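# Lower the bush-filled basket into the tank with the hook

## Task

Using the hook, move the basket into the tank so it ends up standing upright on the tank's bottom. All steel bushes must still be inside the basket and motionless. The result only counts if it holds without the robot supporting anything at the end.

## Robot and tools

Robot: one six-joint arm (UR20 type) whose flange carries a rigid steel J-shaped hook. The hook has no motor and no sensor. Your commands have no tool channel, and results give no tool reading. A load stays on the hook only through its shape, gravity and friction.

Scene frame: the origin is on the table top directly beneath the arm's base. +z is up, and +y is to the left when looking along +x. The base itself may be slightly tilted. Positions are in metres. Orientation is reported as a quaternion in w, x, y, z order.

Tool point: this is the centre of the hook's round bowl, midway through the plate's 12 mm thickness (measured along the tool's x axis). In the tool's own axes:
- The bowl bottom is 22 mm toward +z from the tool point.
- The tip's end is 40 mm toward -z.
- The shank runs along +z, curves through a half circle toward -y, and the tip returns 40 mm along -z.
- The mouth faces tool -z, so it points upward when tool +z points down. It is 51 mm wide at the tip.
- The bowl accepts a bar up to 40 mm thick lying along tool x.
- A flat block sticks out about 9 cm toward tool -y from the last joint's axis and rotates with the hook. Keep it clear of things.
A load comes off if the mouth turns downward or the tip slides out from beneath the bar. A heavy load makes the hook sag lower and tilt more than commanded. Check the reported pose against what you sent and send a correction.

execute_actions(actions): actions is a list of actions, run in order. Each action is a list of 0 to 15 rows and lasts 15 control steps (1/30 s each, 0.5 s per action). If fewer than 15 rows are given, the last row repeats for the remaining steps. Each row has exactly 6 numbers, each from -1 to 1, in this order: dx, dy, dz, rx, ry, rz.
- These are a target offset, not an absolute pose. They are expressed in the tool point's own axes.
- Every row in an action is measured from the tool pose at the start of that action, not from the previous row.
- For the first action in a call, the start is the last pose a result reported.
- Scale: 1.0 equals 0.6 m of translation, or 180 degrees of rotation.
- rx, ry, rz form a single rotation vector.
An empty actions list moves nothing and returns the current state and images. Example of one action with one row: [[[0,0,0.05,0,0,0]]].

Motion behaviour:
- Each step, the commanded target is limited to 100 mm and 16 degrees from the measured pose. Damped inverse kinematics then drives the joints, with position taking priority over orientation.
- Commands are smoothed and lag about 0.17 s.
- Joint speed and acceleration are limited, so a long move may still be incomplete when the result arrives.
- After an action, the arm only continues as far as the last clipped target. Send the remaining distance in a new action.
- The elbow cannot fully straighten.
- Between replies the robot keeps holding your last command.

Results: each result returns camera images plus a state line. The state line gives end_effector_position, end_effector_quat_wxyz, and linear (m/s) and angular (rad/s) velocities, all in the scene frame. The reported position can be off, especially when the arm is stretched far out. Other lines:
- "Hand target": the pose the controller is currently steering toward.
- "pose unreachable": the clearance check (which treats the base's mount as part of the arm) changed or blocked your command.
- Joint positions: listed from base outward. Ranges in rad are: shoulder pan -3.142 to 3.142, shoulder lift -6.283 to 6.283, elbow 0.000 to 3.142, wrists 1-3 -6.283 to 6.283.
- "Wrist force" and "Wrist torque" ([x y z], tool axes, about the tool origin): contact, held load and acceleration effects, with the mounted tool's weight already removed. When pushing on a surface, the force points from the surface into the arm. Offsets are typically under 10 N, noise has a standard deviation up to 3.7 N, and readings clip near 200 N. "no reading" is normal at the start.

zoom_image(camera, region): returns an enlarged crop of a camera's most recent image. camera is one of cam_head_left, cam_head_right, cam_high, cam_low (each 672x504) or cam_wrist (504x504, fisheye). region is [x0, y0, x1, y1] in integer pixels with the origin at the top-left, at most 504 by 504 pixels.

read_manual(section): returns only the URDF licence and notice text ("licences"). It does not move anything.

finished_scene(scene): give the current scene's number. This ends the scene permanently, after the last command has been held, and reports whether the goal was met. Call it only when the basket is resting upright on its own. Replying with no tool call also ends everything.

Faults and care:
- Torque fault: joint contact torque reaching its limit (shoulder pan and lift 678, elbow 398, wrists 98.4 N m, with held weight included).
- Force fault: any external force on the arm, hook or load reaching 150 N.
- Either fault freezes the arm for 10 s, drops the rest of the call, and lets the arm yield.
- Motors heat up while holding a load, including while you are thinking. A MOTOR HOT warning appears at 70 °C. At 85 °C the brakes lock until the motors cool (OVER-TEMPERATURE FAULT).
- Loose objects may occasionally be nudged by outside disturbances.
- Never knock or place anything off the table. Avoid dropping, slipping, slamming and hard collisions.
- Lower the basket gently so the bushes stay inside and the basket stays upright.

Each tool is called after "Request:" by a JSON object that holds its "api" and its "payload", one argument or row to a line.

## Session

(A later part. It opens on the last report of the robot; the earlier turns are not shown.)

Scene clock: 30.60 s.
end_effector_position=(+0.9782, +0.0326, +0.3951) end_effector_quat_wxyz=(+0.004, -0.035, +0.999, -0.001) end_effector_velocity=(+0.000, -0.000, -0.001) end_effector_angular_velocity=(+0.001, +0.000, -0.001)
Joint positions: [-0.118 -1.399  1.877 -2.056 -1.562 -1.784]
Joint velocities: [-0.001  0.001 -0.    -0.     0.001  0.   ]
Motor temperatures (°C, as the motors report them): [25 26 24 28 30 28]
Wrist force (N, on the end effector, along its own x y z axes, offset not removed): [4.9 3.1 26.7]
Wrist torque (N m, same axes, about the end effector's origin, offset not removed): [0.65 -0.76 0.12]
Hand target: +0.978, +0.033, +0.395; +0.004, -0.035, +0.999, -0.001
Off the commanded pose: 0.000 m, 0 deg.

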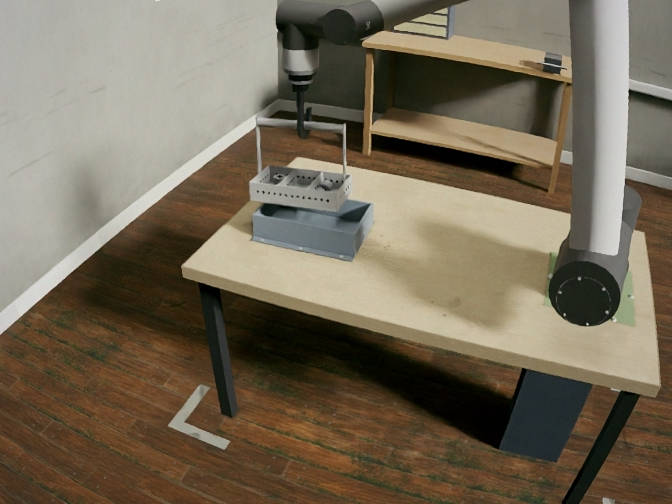

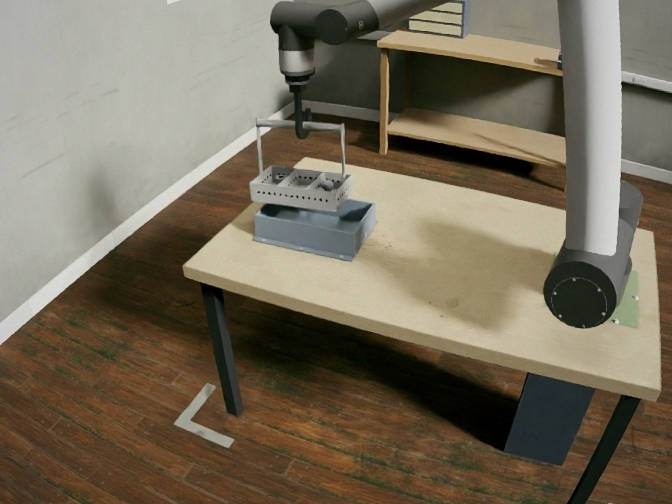

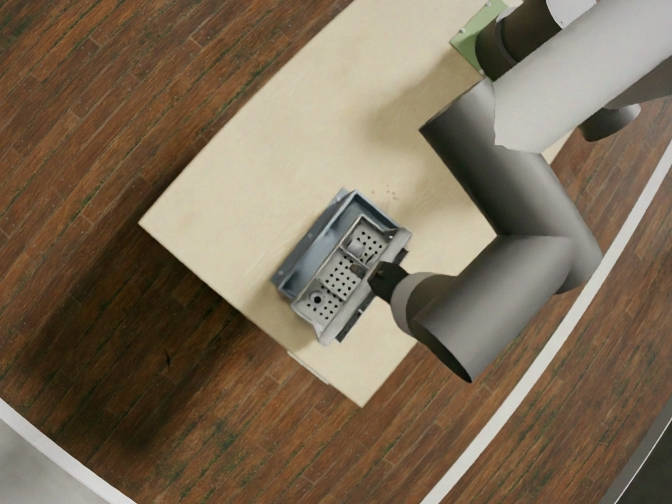

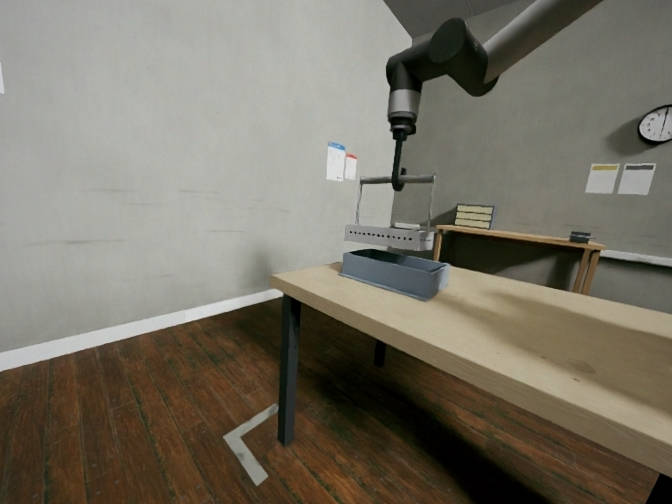

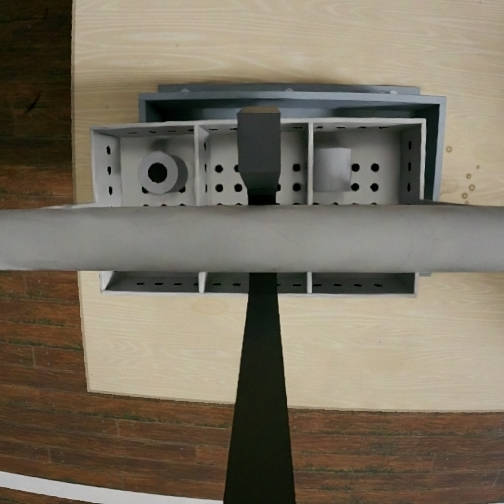

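Request:
{"api": "execute_actions", "payload": {
  "actions": [
    [[0.005,0,0,0,0,0],[0.01,0,0,0,0,0],[0.015,0,0,0,0,0],[0.02,0,0,0,0,0],[0.024,0,0,0,0,0],[0.029,0,0,0,0,0],[0.034,0,0,0,0,0],[0.039,0,0,0,0,0],[0.044,0,0,0,0,0],[0.048,0,0,0,0,0],[0.053,0,0,0,0,0],[0.058,0,0,0,0,0],[0.063,0,0,0,0,0],[0.068,0,0,0,0,0],[0.073,0,0,0,0,0]]
  ]
}}

Scene clock: 31.93 s.
end_effector_position=(+0.9443, +0.0305, +0.3946) end_effector_quat_wxyz=(+0.004, -0.035, +0.999, -0.001) end_effector_velocity=(-0.089, -0.007, -0.000) end_effector_angular_velocity=(+0.000, -0.000, -0.001)
Joint positions: [-0.125 -1.437  1.923 -2.064 -1.562 -1.792]
Joint velocities: [-0.022 -0.099  0.118 -0.018  0.001 -0.021]
Motor temperatures (°C, as the motors report them): [25 26 24 28 30 28]
Wrist force (N, on the end effector, along its own x y z axes, offset not removed): [2.7 3.1 26.5]
Wrist torque (N m, same axes, about the end effector's origin, offset not removed): [1.11 -0.27 0.19]
Hand target: +0.935, +0.030, +0.395; +0.004, -0.035, +0.999, -0.001
Off the commanded pose: 0.010 m, 0 deg.

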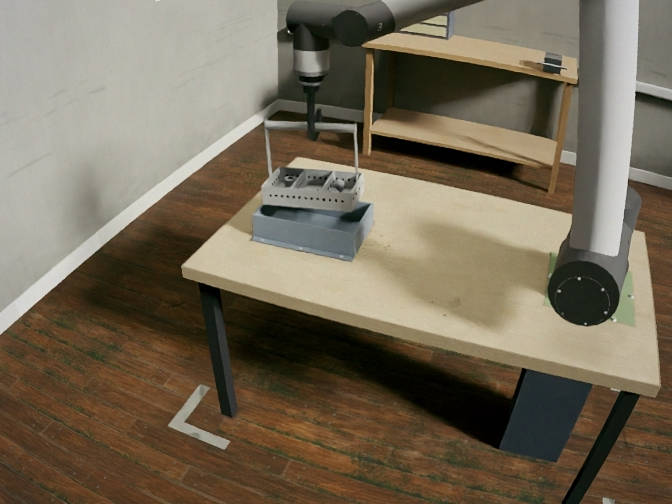

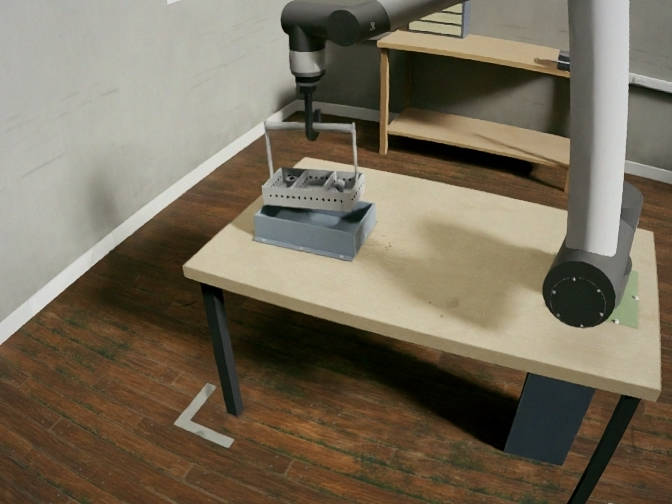

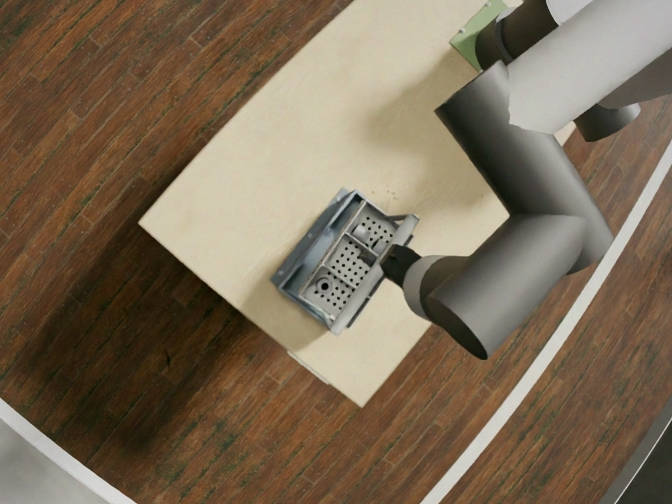

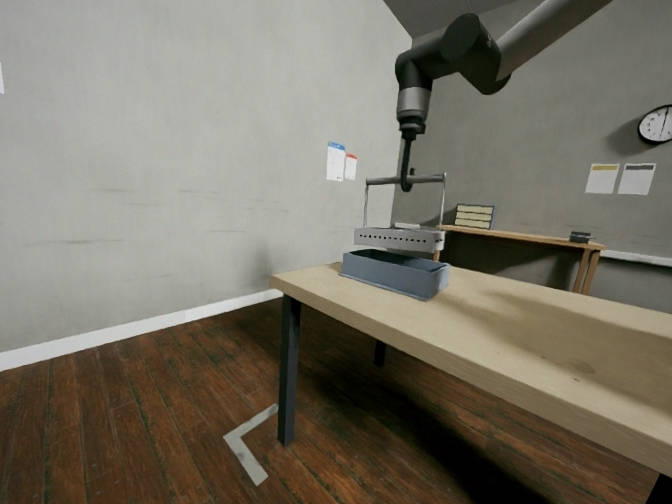

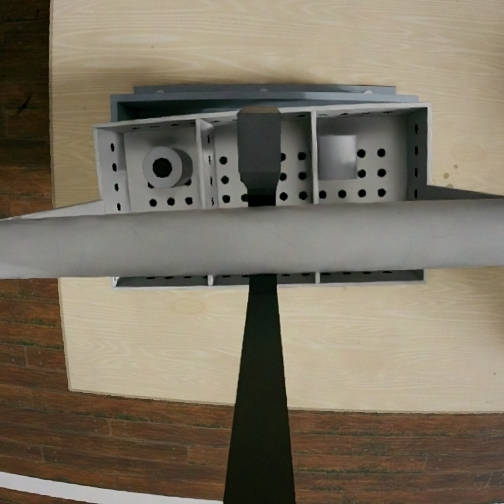

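Request:
{"api": "execute_actions", "payload": {
  "actions": []
}}

Scene clock: 32.60 s.
end_effector_position=(+0.9348, +0.0297, +0.3946) end_effector_quat_wxyz=(+0.004, -0.035, +0.999, -0.001) end_effector_velocity=(-0.002, -0.001, -0.000) end_effector_angular_velocity=(+0.000, +0.001, -0.001)
Joint positions: [-0.128 -1.448  1.936 -2.066 -1.562 -1.794]
Joint velocities: [-0.001 -0.001  0.002  0.001  0.    -0.   ]
Motor temperatures (°C, as the motors report them): [25 26 24 28 30 28]
Wrist force (N, on the end effector, along its own x y z axes, offset not removed): [1.8 1.0 25.8]
Wrist torque (N m, same axes, about the end effector's origin, offset not removed): [0.64 -1.08 0.09]
Hand target: +0.935, +0.030, +0.395; +0.004, -0.035, +0.999, -0.001
Off the commanded pose: 0.000 m, 0 deg.

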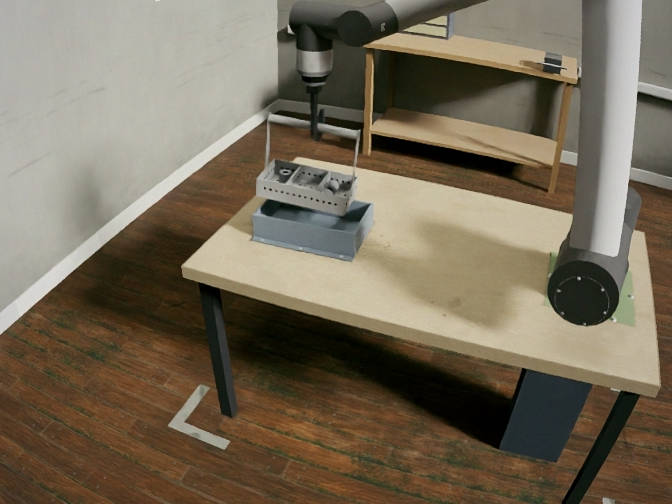

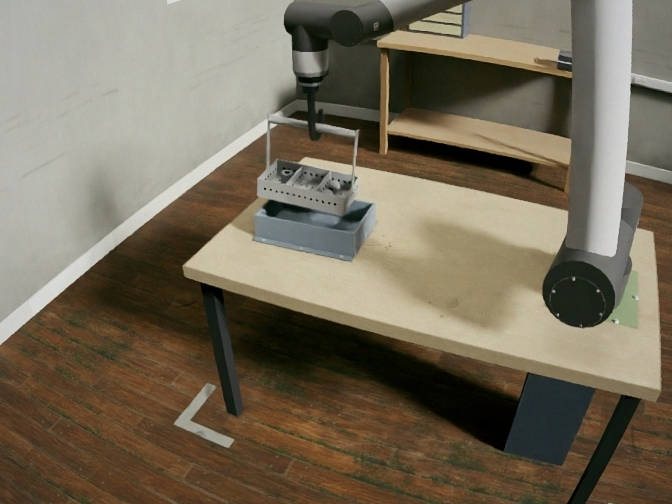

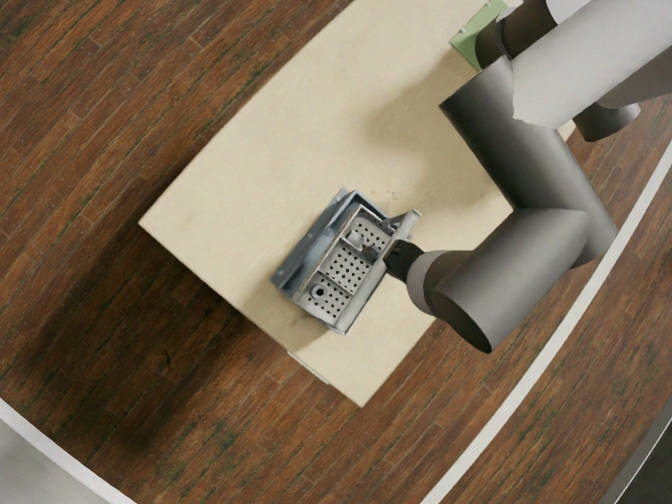

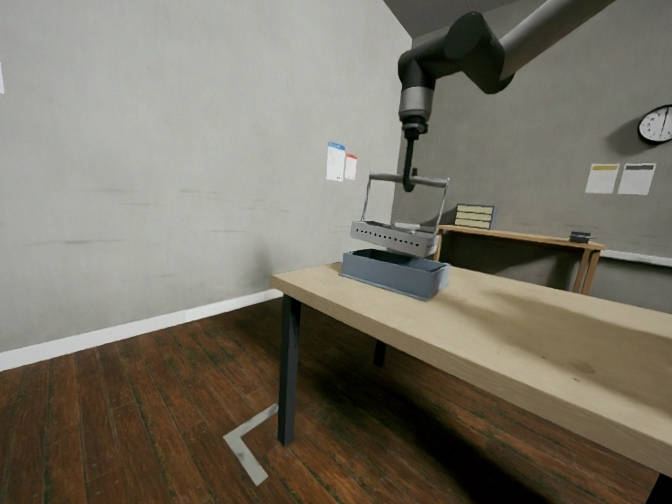

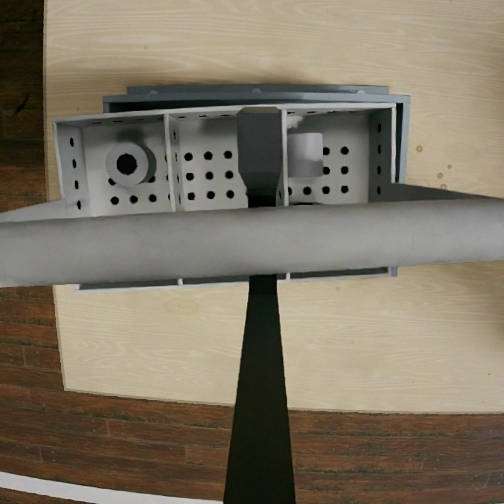

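Request:
{"api": "execute_actions", "payload": {
  "actions": []
}}

Scene clock: 33.40 s.
end_effector_position=(+0.9347, +0.0297, +0.3946) end_effector_quat_wxyz=(+0.004, -0.035, +0.999, -0.001) end_effector_velocity=(+0.000, -0.001, +0.000) end_effector_angular_velocity=(-0.000, -0.000, -0.001)
Joint positions: [-0.128 -1.448  1.936 -2.066 -1.562 -1.794]
Joint velocities: [-0.001 -0.    -0.001  0.    -0.     0.   ]
Motor temperatures (°C, as the motors report them): [25 26 24 28 30 28]
Wrist force (N, on the end effector, along its own x y z axes, offset not removed): [2.7 2.9 27.8]
Wrist torque (N m, same axes, about the end effector's origin, offset not removed): [1.15 -0.55 0.11]
Hand target: +0.935, +0.030, +0.395; +0.004, -0.035, +0.999, -0.001
Off the commanded pose: 0.000 m, 0 deg.

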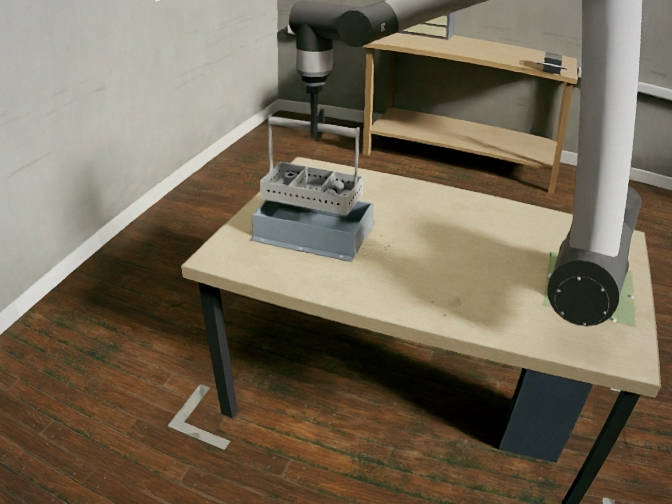

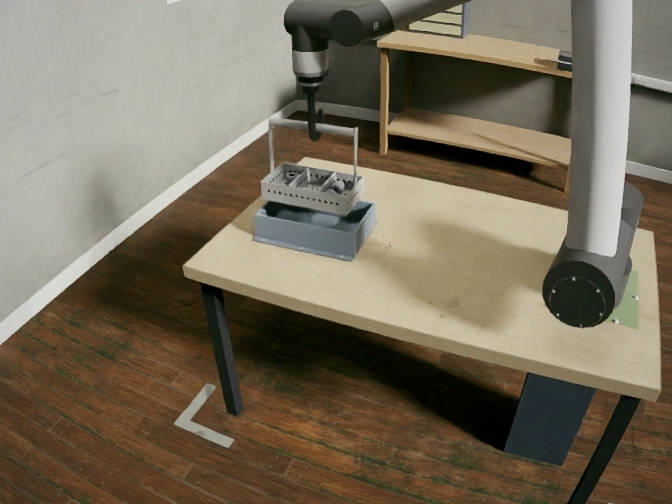

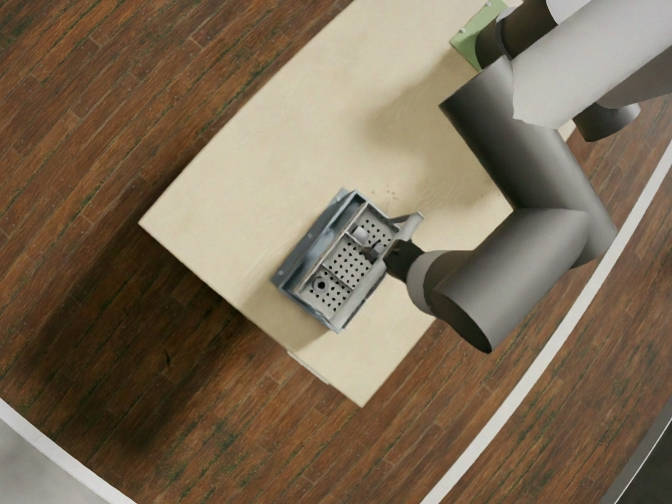

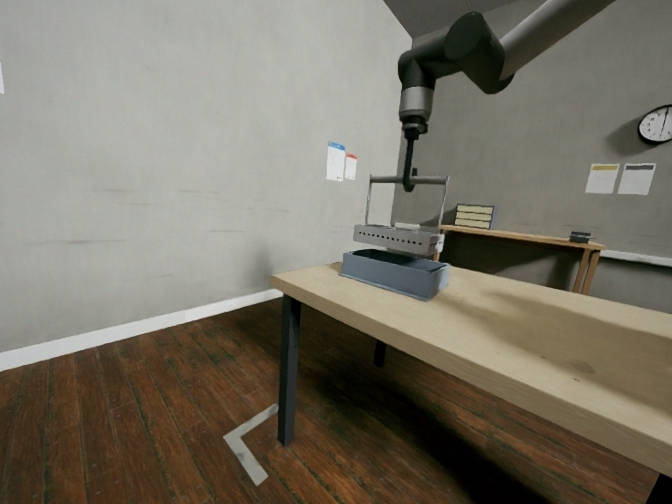

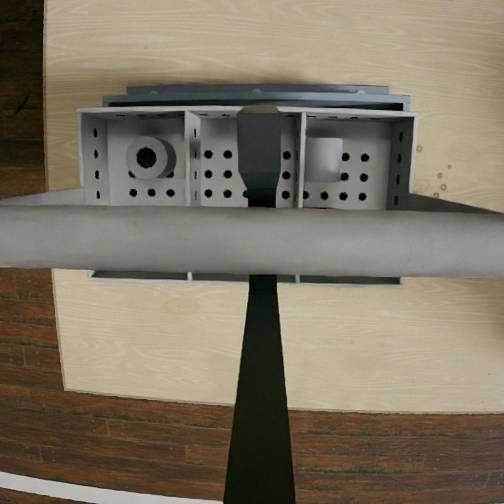

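Request:
{"api": "execute_actions", "payload": {
  "actions": []
}}

Scene clock: 33.50 s.
end_effector_position=(+0.9347, +0.0297, +0.3946) end_effector_quat_wxyz=(+0.004, -0.035, +0.999, -0.001) end_effector_velocity=(-0.001, +0.001, -0.003) end_effector_angular_velocity=(+0.000, +0.002, +0.001)
Joint positions: [-0.128 -1.448  1.936 -2.066 -1.562 -1.794]
Joint velocities: [ 0.001  0.001  0.002 -0.001  0.    -0.   ]
Motor temperatures (°C, as the motors report them): [25 26 24 28 30 28]
Wrist force (N, on the end effector, along its own x y z axes, offset not removed): [2.0 0.7 28.1]
Wrist torque (N m, same axes, about the end effector's origin, offset not removed): [0.64 -1.02 0.12]
Hand target: +0.935, +0.030, +0.395; +0.004, -0.035, +0.999, -0.001
Off the commanded pose: 0.000 m, 0 deg.

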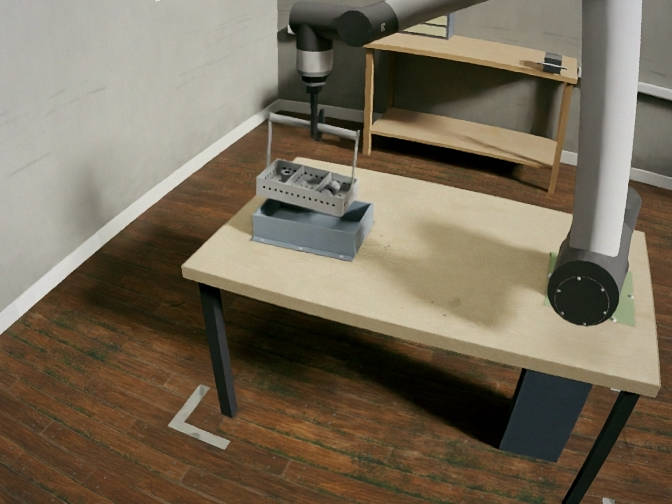

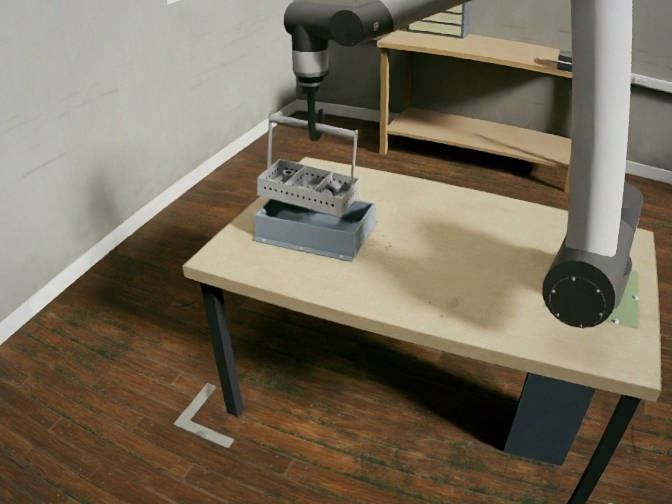

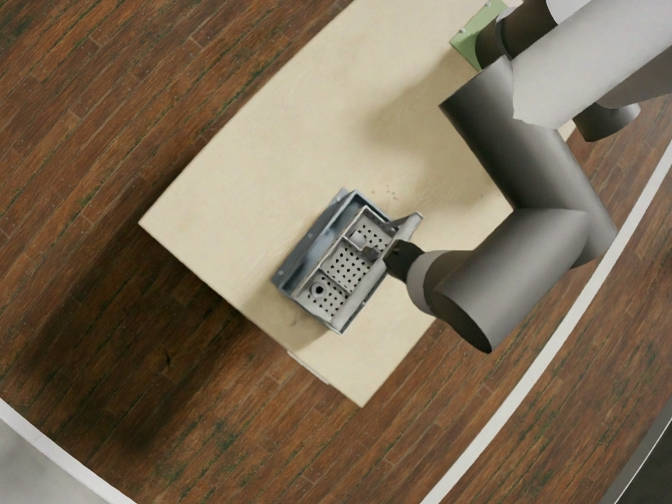

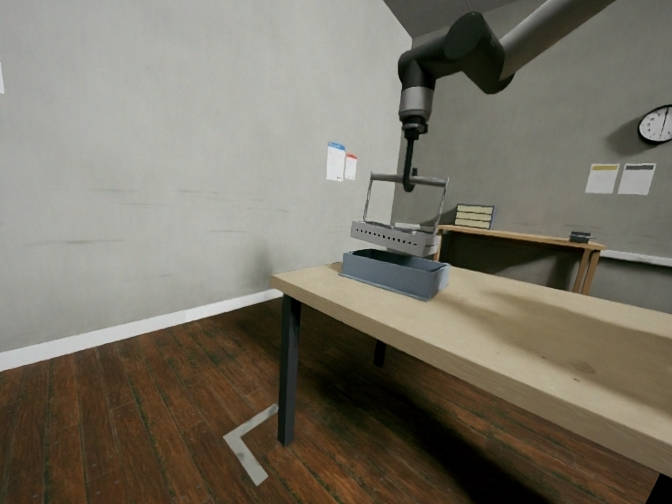

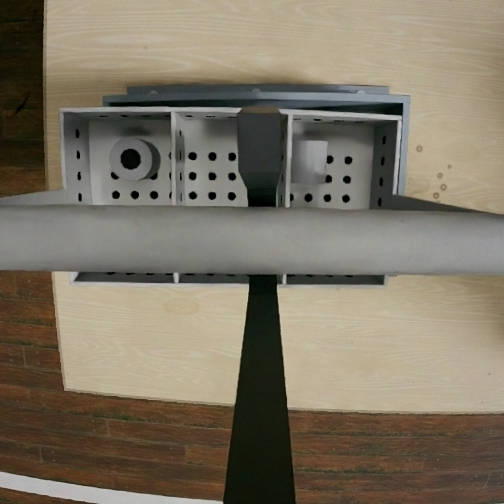

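Request:
{"api": "execute_actions", "payload": {
  "actions": []
}}

Scene clock: 34.30 s.
end_effector_position=(+0.9347, +0.0297, +0.3946) end_effector_quat_wxyz=(+0.004, -0.035, +0.999, -0.001) end_effector_velocity=(+0.000, -0.000, +0.000) end_effector_angular_velocity=(-0.000, -0.001, +0.000)
Joint positions: [-0.128 -1.448  1.936 -2.066 -1.562 -1.794]
Joint velocities: [-0.    -0.    -0.    -0.001  0.    -0.   ]
Motor temperatures (°C, as the motors report them): [25 26 24 28 30 28]
Wrist force (N, on the end effector, along its own x y z axes, offset not removed): [3.8 -2.7 27.9]
Wrist torque (N m, same axes, about the end effector's origin, offset not removed): [-0.05 -0.77 0.14]
Hand target: +0.935, +0.030, +0.395; +0.004, -0.035, +0.999, -0.001
Off the commanded pose: 0.000 m, 0 deg.

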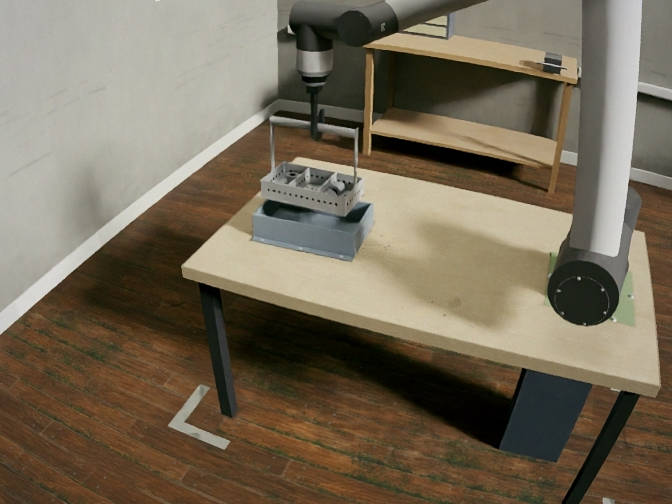

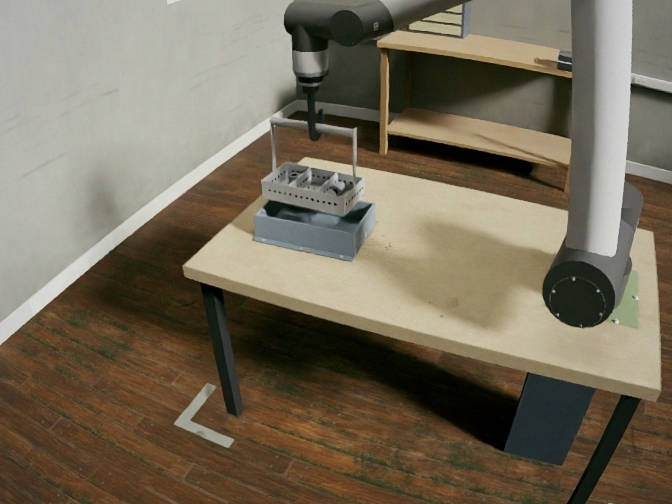

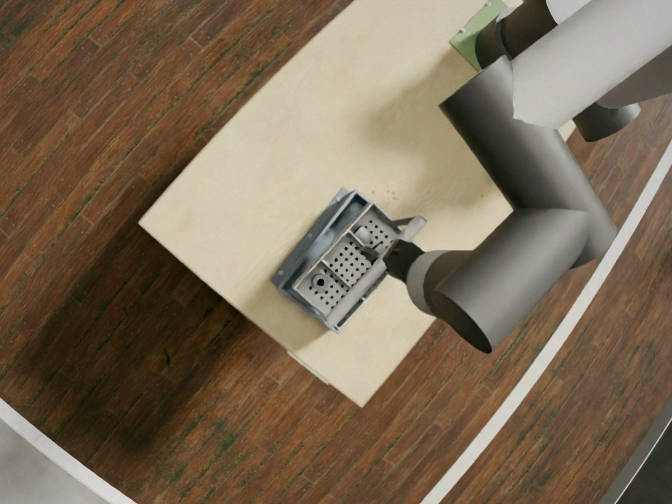

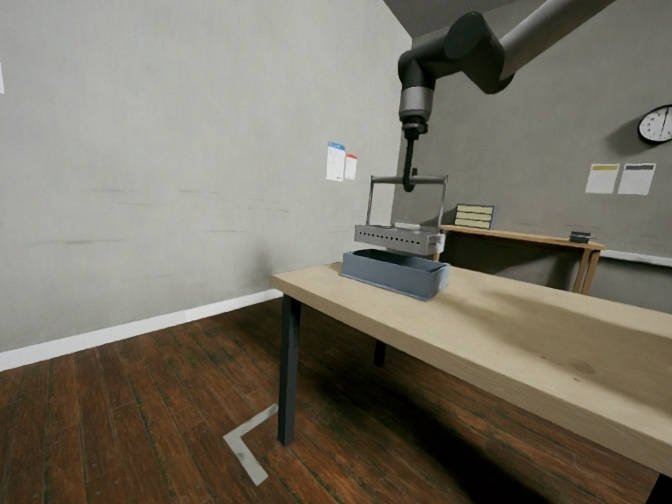

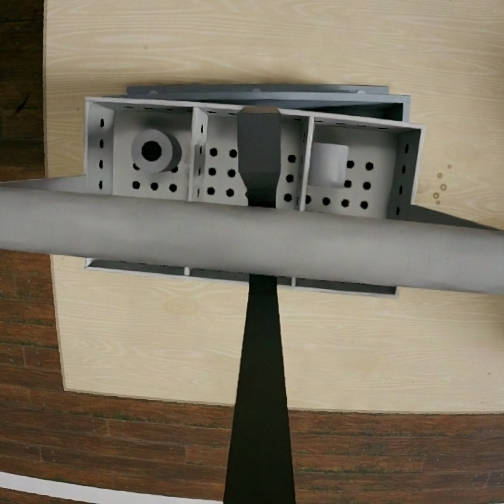

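Request:
{"api": "execute_actions", "payload": {
  "actions": [
    [[0,0,0,0,0,0]],
    [[0,0,0,0,0,0]],
    [[0,0,0,0,0,0]],
    [[0,0,0,0,0,0]]
  ]
}}

Scene clock: 37.20 s.
end_effector_position=(+0.9347, +0.0297, +0.3946) end_effector_quat_wxyz=(+0.004, -0.035, +0.999, -0.001) end_effector_velocity=(-0.000, -0.000, -0.000) end_effector_angular_velocity=(+0.001, +0.000, -0.001)
Joint positions: [-0.128 -1.448  1.936 -2.066 -1.562 -1.794]
Joint velocities: [-0.001  0.     0.    -0.     0.001  0.   ]
Motor temperatures (°C, as the motors report them): [25 26 24 28 30 28]
Wrist force (N, on the end effector, along its own x y z axes, offset not removed): [2.1 5.0 24.9]
Wrist torque (N m, same axes, about the end effector's origin, offset not removed): [0.65 -0.97 0.10]
Hand target: +0.935, +0.030, +0.395; +0.004, -0.035, +0.999, -0.001
Off the commanded pose: 0.000 m, 0 deg.

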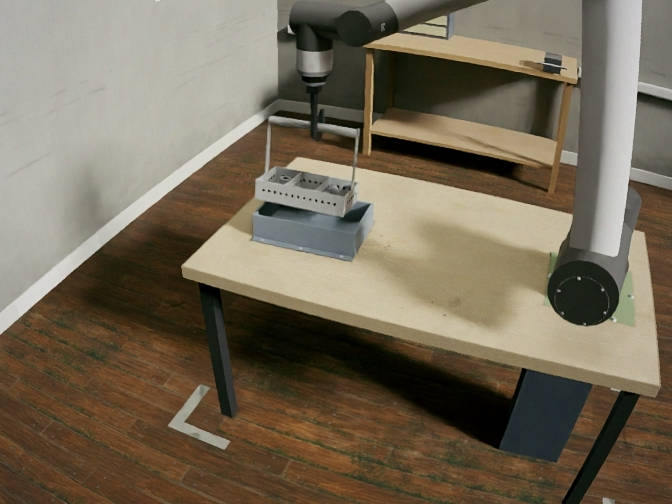

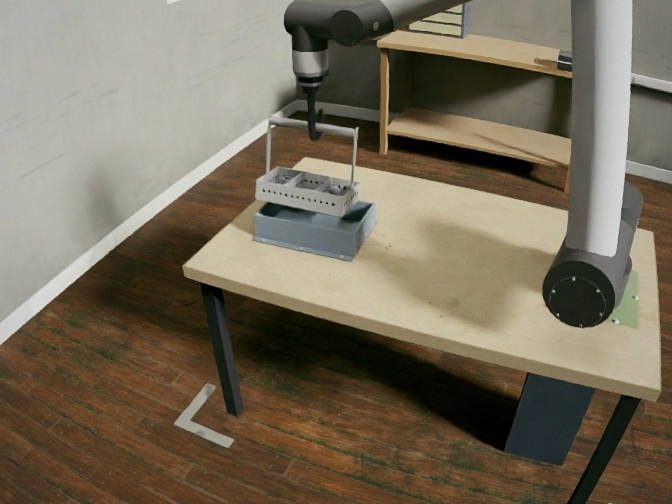

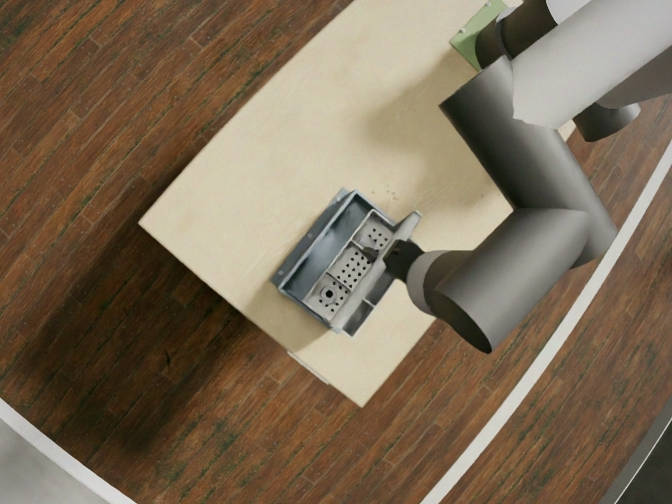

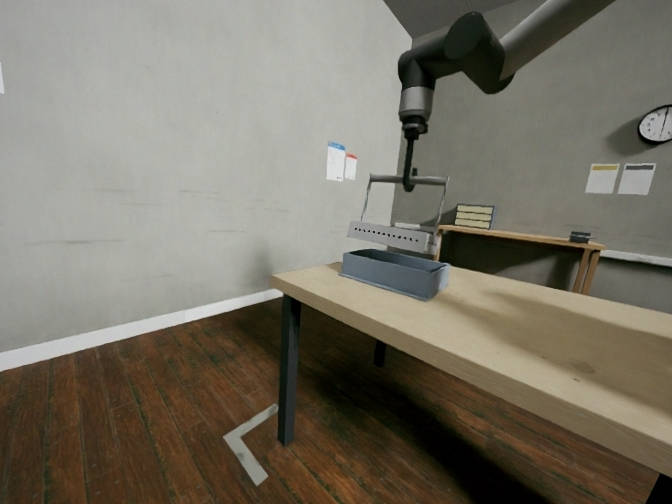

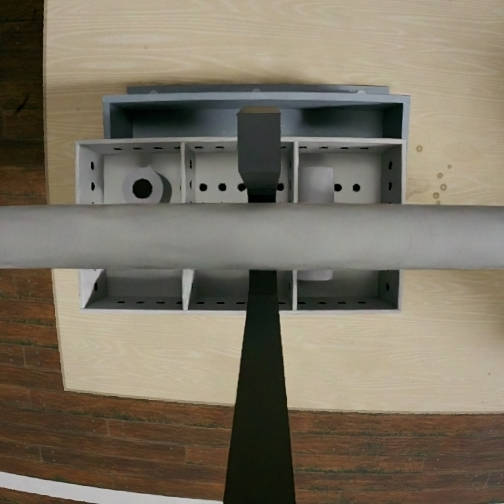

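Request:
{"api": "execute_actions", "payload": {
  "actions": []
}}

Scene clock: 41.53 s.
end_effector_position=(+0.9347, +0.0297, +0.3946) end_effector_quat_wxyz=(+0.004, -0.035, +0.999, -0.001) end_effector_velocity=(-0.001, +0.000, -0.001) end_effector_angular_velocity=(+0.000, +0.001, +0.000)
Joint positions: [-0.128 -1.448  1.936 -2.066 -1.562 -1.794]
Joint velocities: [-0.     0.     0.001 -0.    -0.    -0.   ]
Motor temperatures (°C, as the motors report them): [25 26 24 28 30 28]
Wrist force (N, on the end effector, along its own x y z axes, offset not removed): [1.5 2.8 23.5]
Wrist torque (N m, same axes, about the end effector's origin, offset not removed): [0.83 -0.11 0.30]
Hand target: +0.935, +0.030, +0.395; +0.004, -0.035, +0.999, -0.001
Off the commanded pose: 0.000 m, 0 deg.

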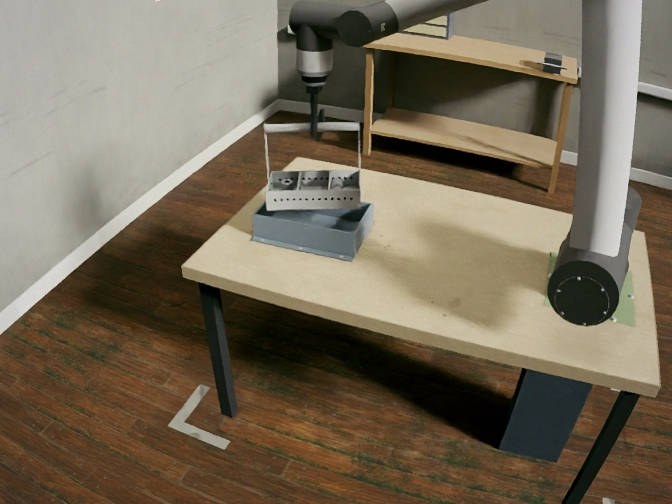

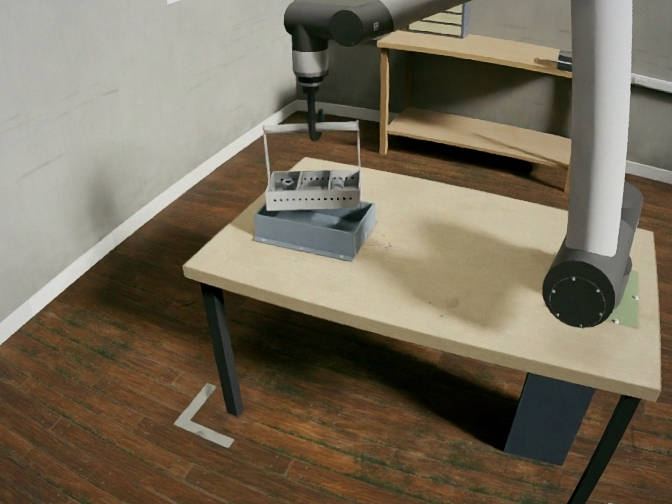

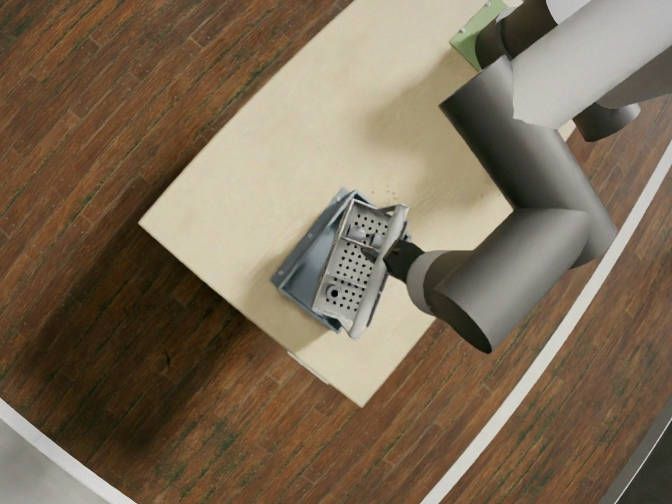

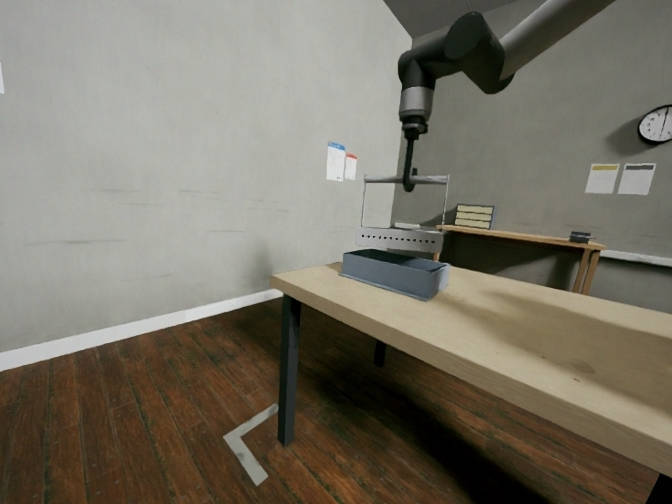

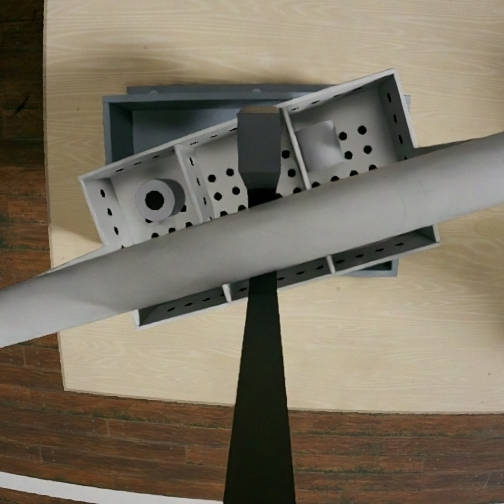

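Request:
{"api": "execute_actions", "payload": {
  "actions": [
    [[0,-0.0003,0,0,0,0],[0,-0.0013,0,0,0,0],[0,-0.0029,0,0,0,0],[0,-0.0051,0,0,0,0],[0,-0.008,0,0,0,0],[0,-0.0115,0,0,0,0],[0,-0.0157,0,0,0,0],[0,-0.0204,0,0,0,0],[0,-0.0259,0,0,0,0],[0,-0.0319,0,0,0,0],[0,-0.0386,0,0,0,0],[0,-0.0459,0,0,0,0],[0,-0.0539,0,0,0,0],[0,-0.0625,0,0,0,0],[0,-0.0718,0,0,0,0]],
    [[0,-0.0402,0,0,0,0],[0,-0.0507,0,0,0,0],[0,-0.0619,0,0,0,0],[0,-0.0737,0,0,0,0],[0,-0.0861,0,0,0,0],[0,-0.0992,0,0,0,0],[0,-0.1129,0,0,0,0],[0,-0.1273,0,0,0,0],[0,-0.1422,0,0,0,0],[0,-0.1579,0,0,0,0],[0,-0.1741,0,0,0,0],[0,-0.191,0,0,0,0],[0,-0.2086,0,0,0,0],[0,-0.2261,0,0,0,0],[0,-0.243,0,0,0,0]],
    [[0,-0.0785,0,0,0,0],[0,-0.0941,0,0,0,0],[0,-0.1091,0,0,0,0],[0,-0.1234,0,0,0,0],[0,-0.1371,0,0,0,0],[0,-0.1502,0,0,0,0],[0,-0.1627,0,0,0,0],[0,-0.1745,0,0,0,0],[0,-0.1856,0,0,0,0],[0,-0.1961,0,0,0,0],[0,-0.206,0,0,0,0],[0,-0.2153,0,0,0,0],[0,-0.2239,0,0,0,0],[0,-0.2319,0,0,0,0],[0,-0.2392,0,0,0,0]],
    [[0,-0.0361,0,0,0,0],[0,-0.0421,0,0,0,0],[0,-0.0476,0,0,0,0],[0,-0.0524,0,0,0,0],[0,-0.0565,0,0,0,0],[0,-0.06,0,0,0,0],[0,-0.0629,0,0,0,0],[0,-0.0651,0,0,0,0],[0,-0.0667,0,0,0,0],[0,-0.0677,0,0,0,0],[0,-0.068,0,0,0,0]]
  ]
}}

Scene clock: 44.77 s.
end_effector_position=(+0.9548, -0.2752, +0.3961) end_effector_quat_wxyz=(+0.004, -0.035, +0.999, -0.001) end_effector_velocity=(+0.001, -0.008, +0.000) end_effector_angular_velocity=(+0.000, +0.000, +0.000)
Joint positions: [-0.433 -1.393  1.871 -2.054 -1.561 -2.099]
Joint velocities: [-0.007  0.003 -0.004  0.001  0.    -0.007]
Motor temperatures (°C, as the motors report them): [25 26 24 28 30 28]
Wrist force (N, on the end effector, along its own x y z axes, offset not removed): [3.5 2.7 26.0]
Wrist torque (N m, same axes, about the end effector's origin, offset not removed): [0.90 -0.59 0.08]
Hand target: +0.955, -0.276, +0.396; +0.004, -0.035, +0.999, -0.001
Off the commanded pose: 0.001 m, 0 deg.

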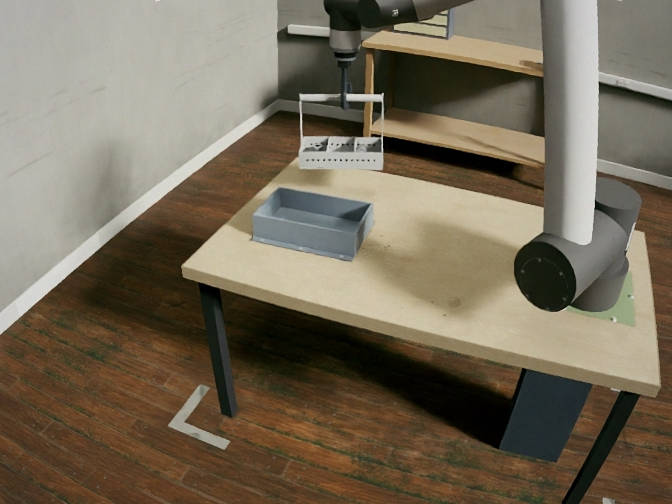

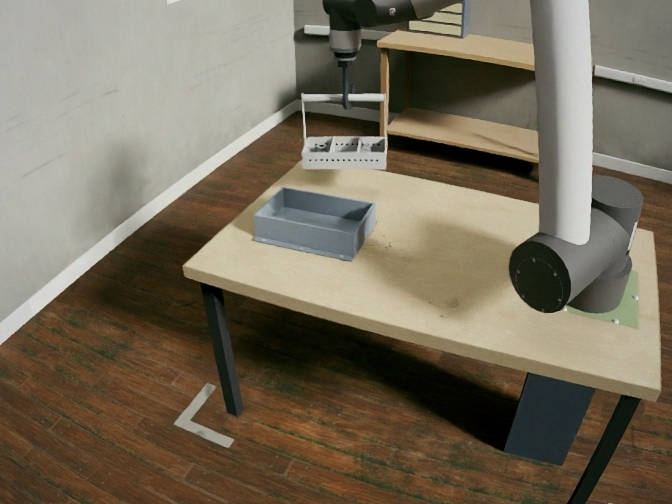

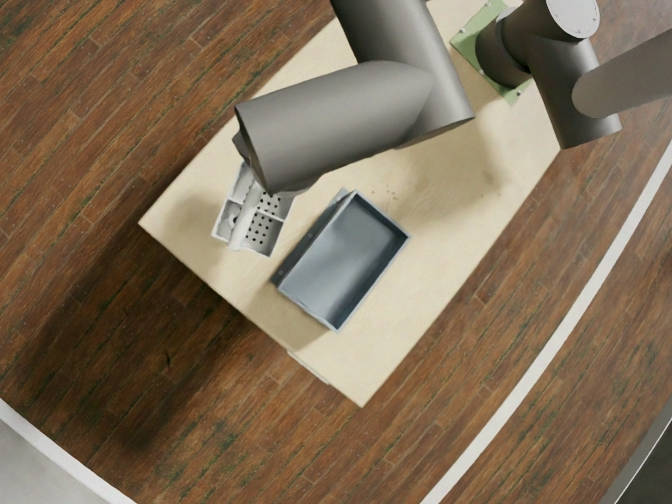

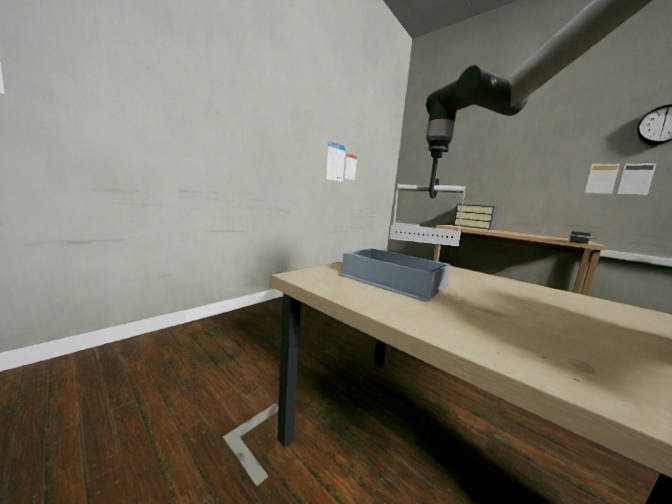

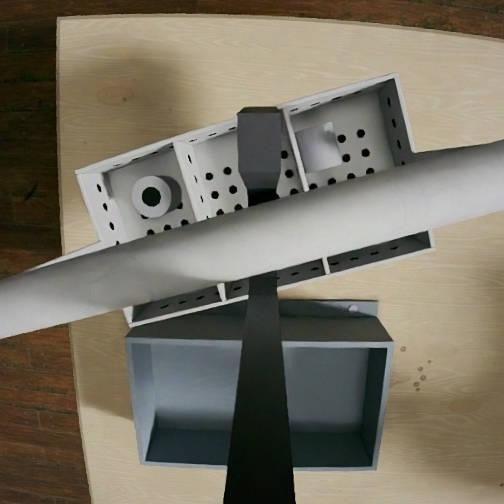

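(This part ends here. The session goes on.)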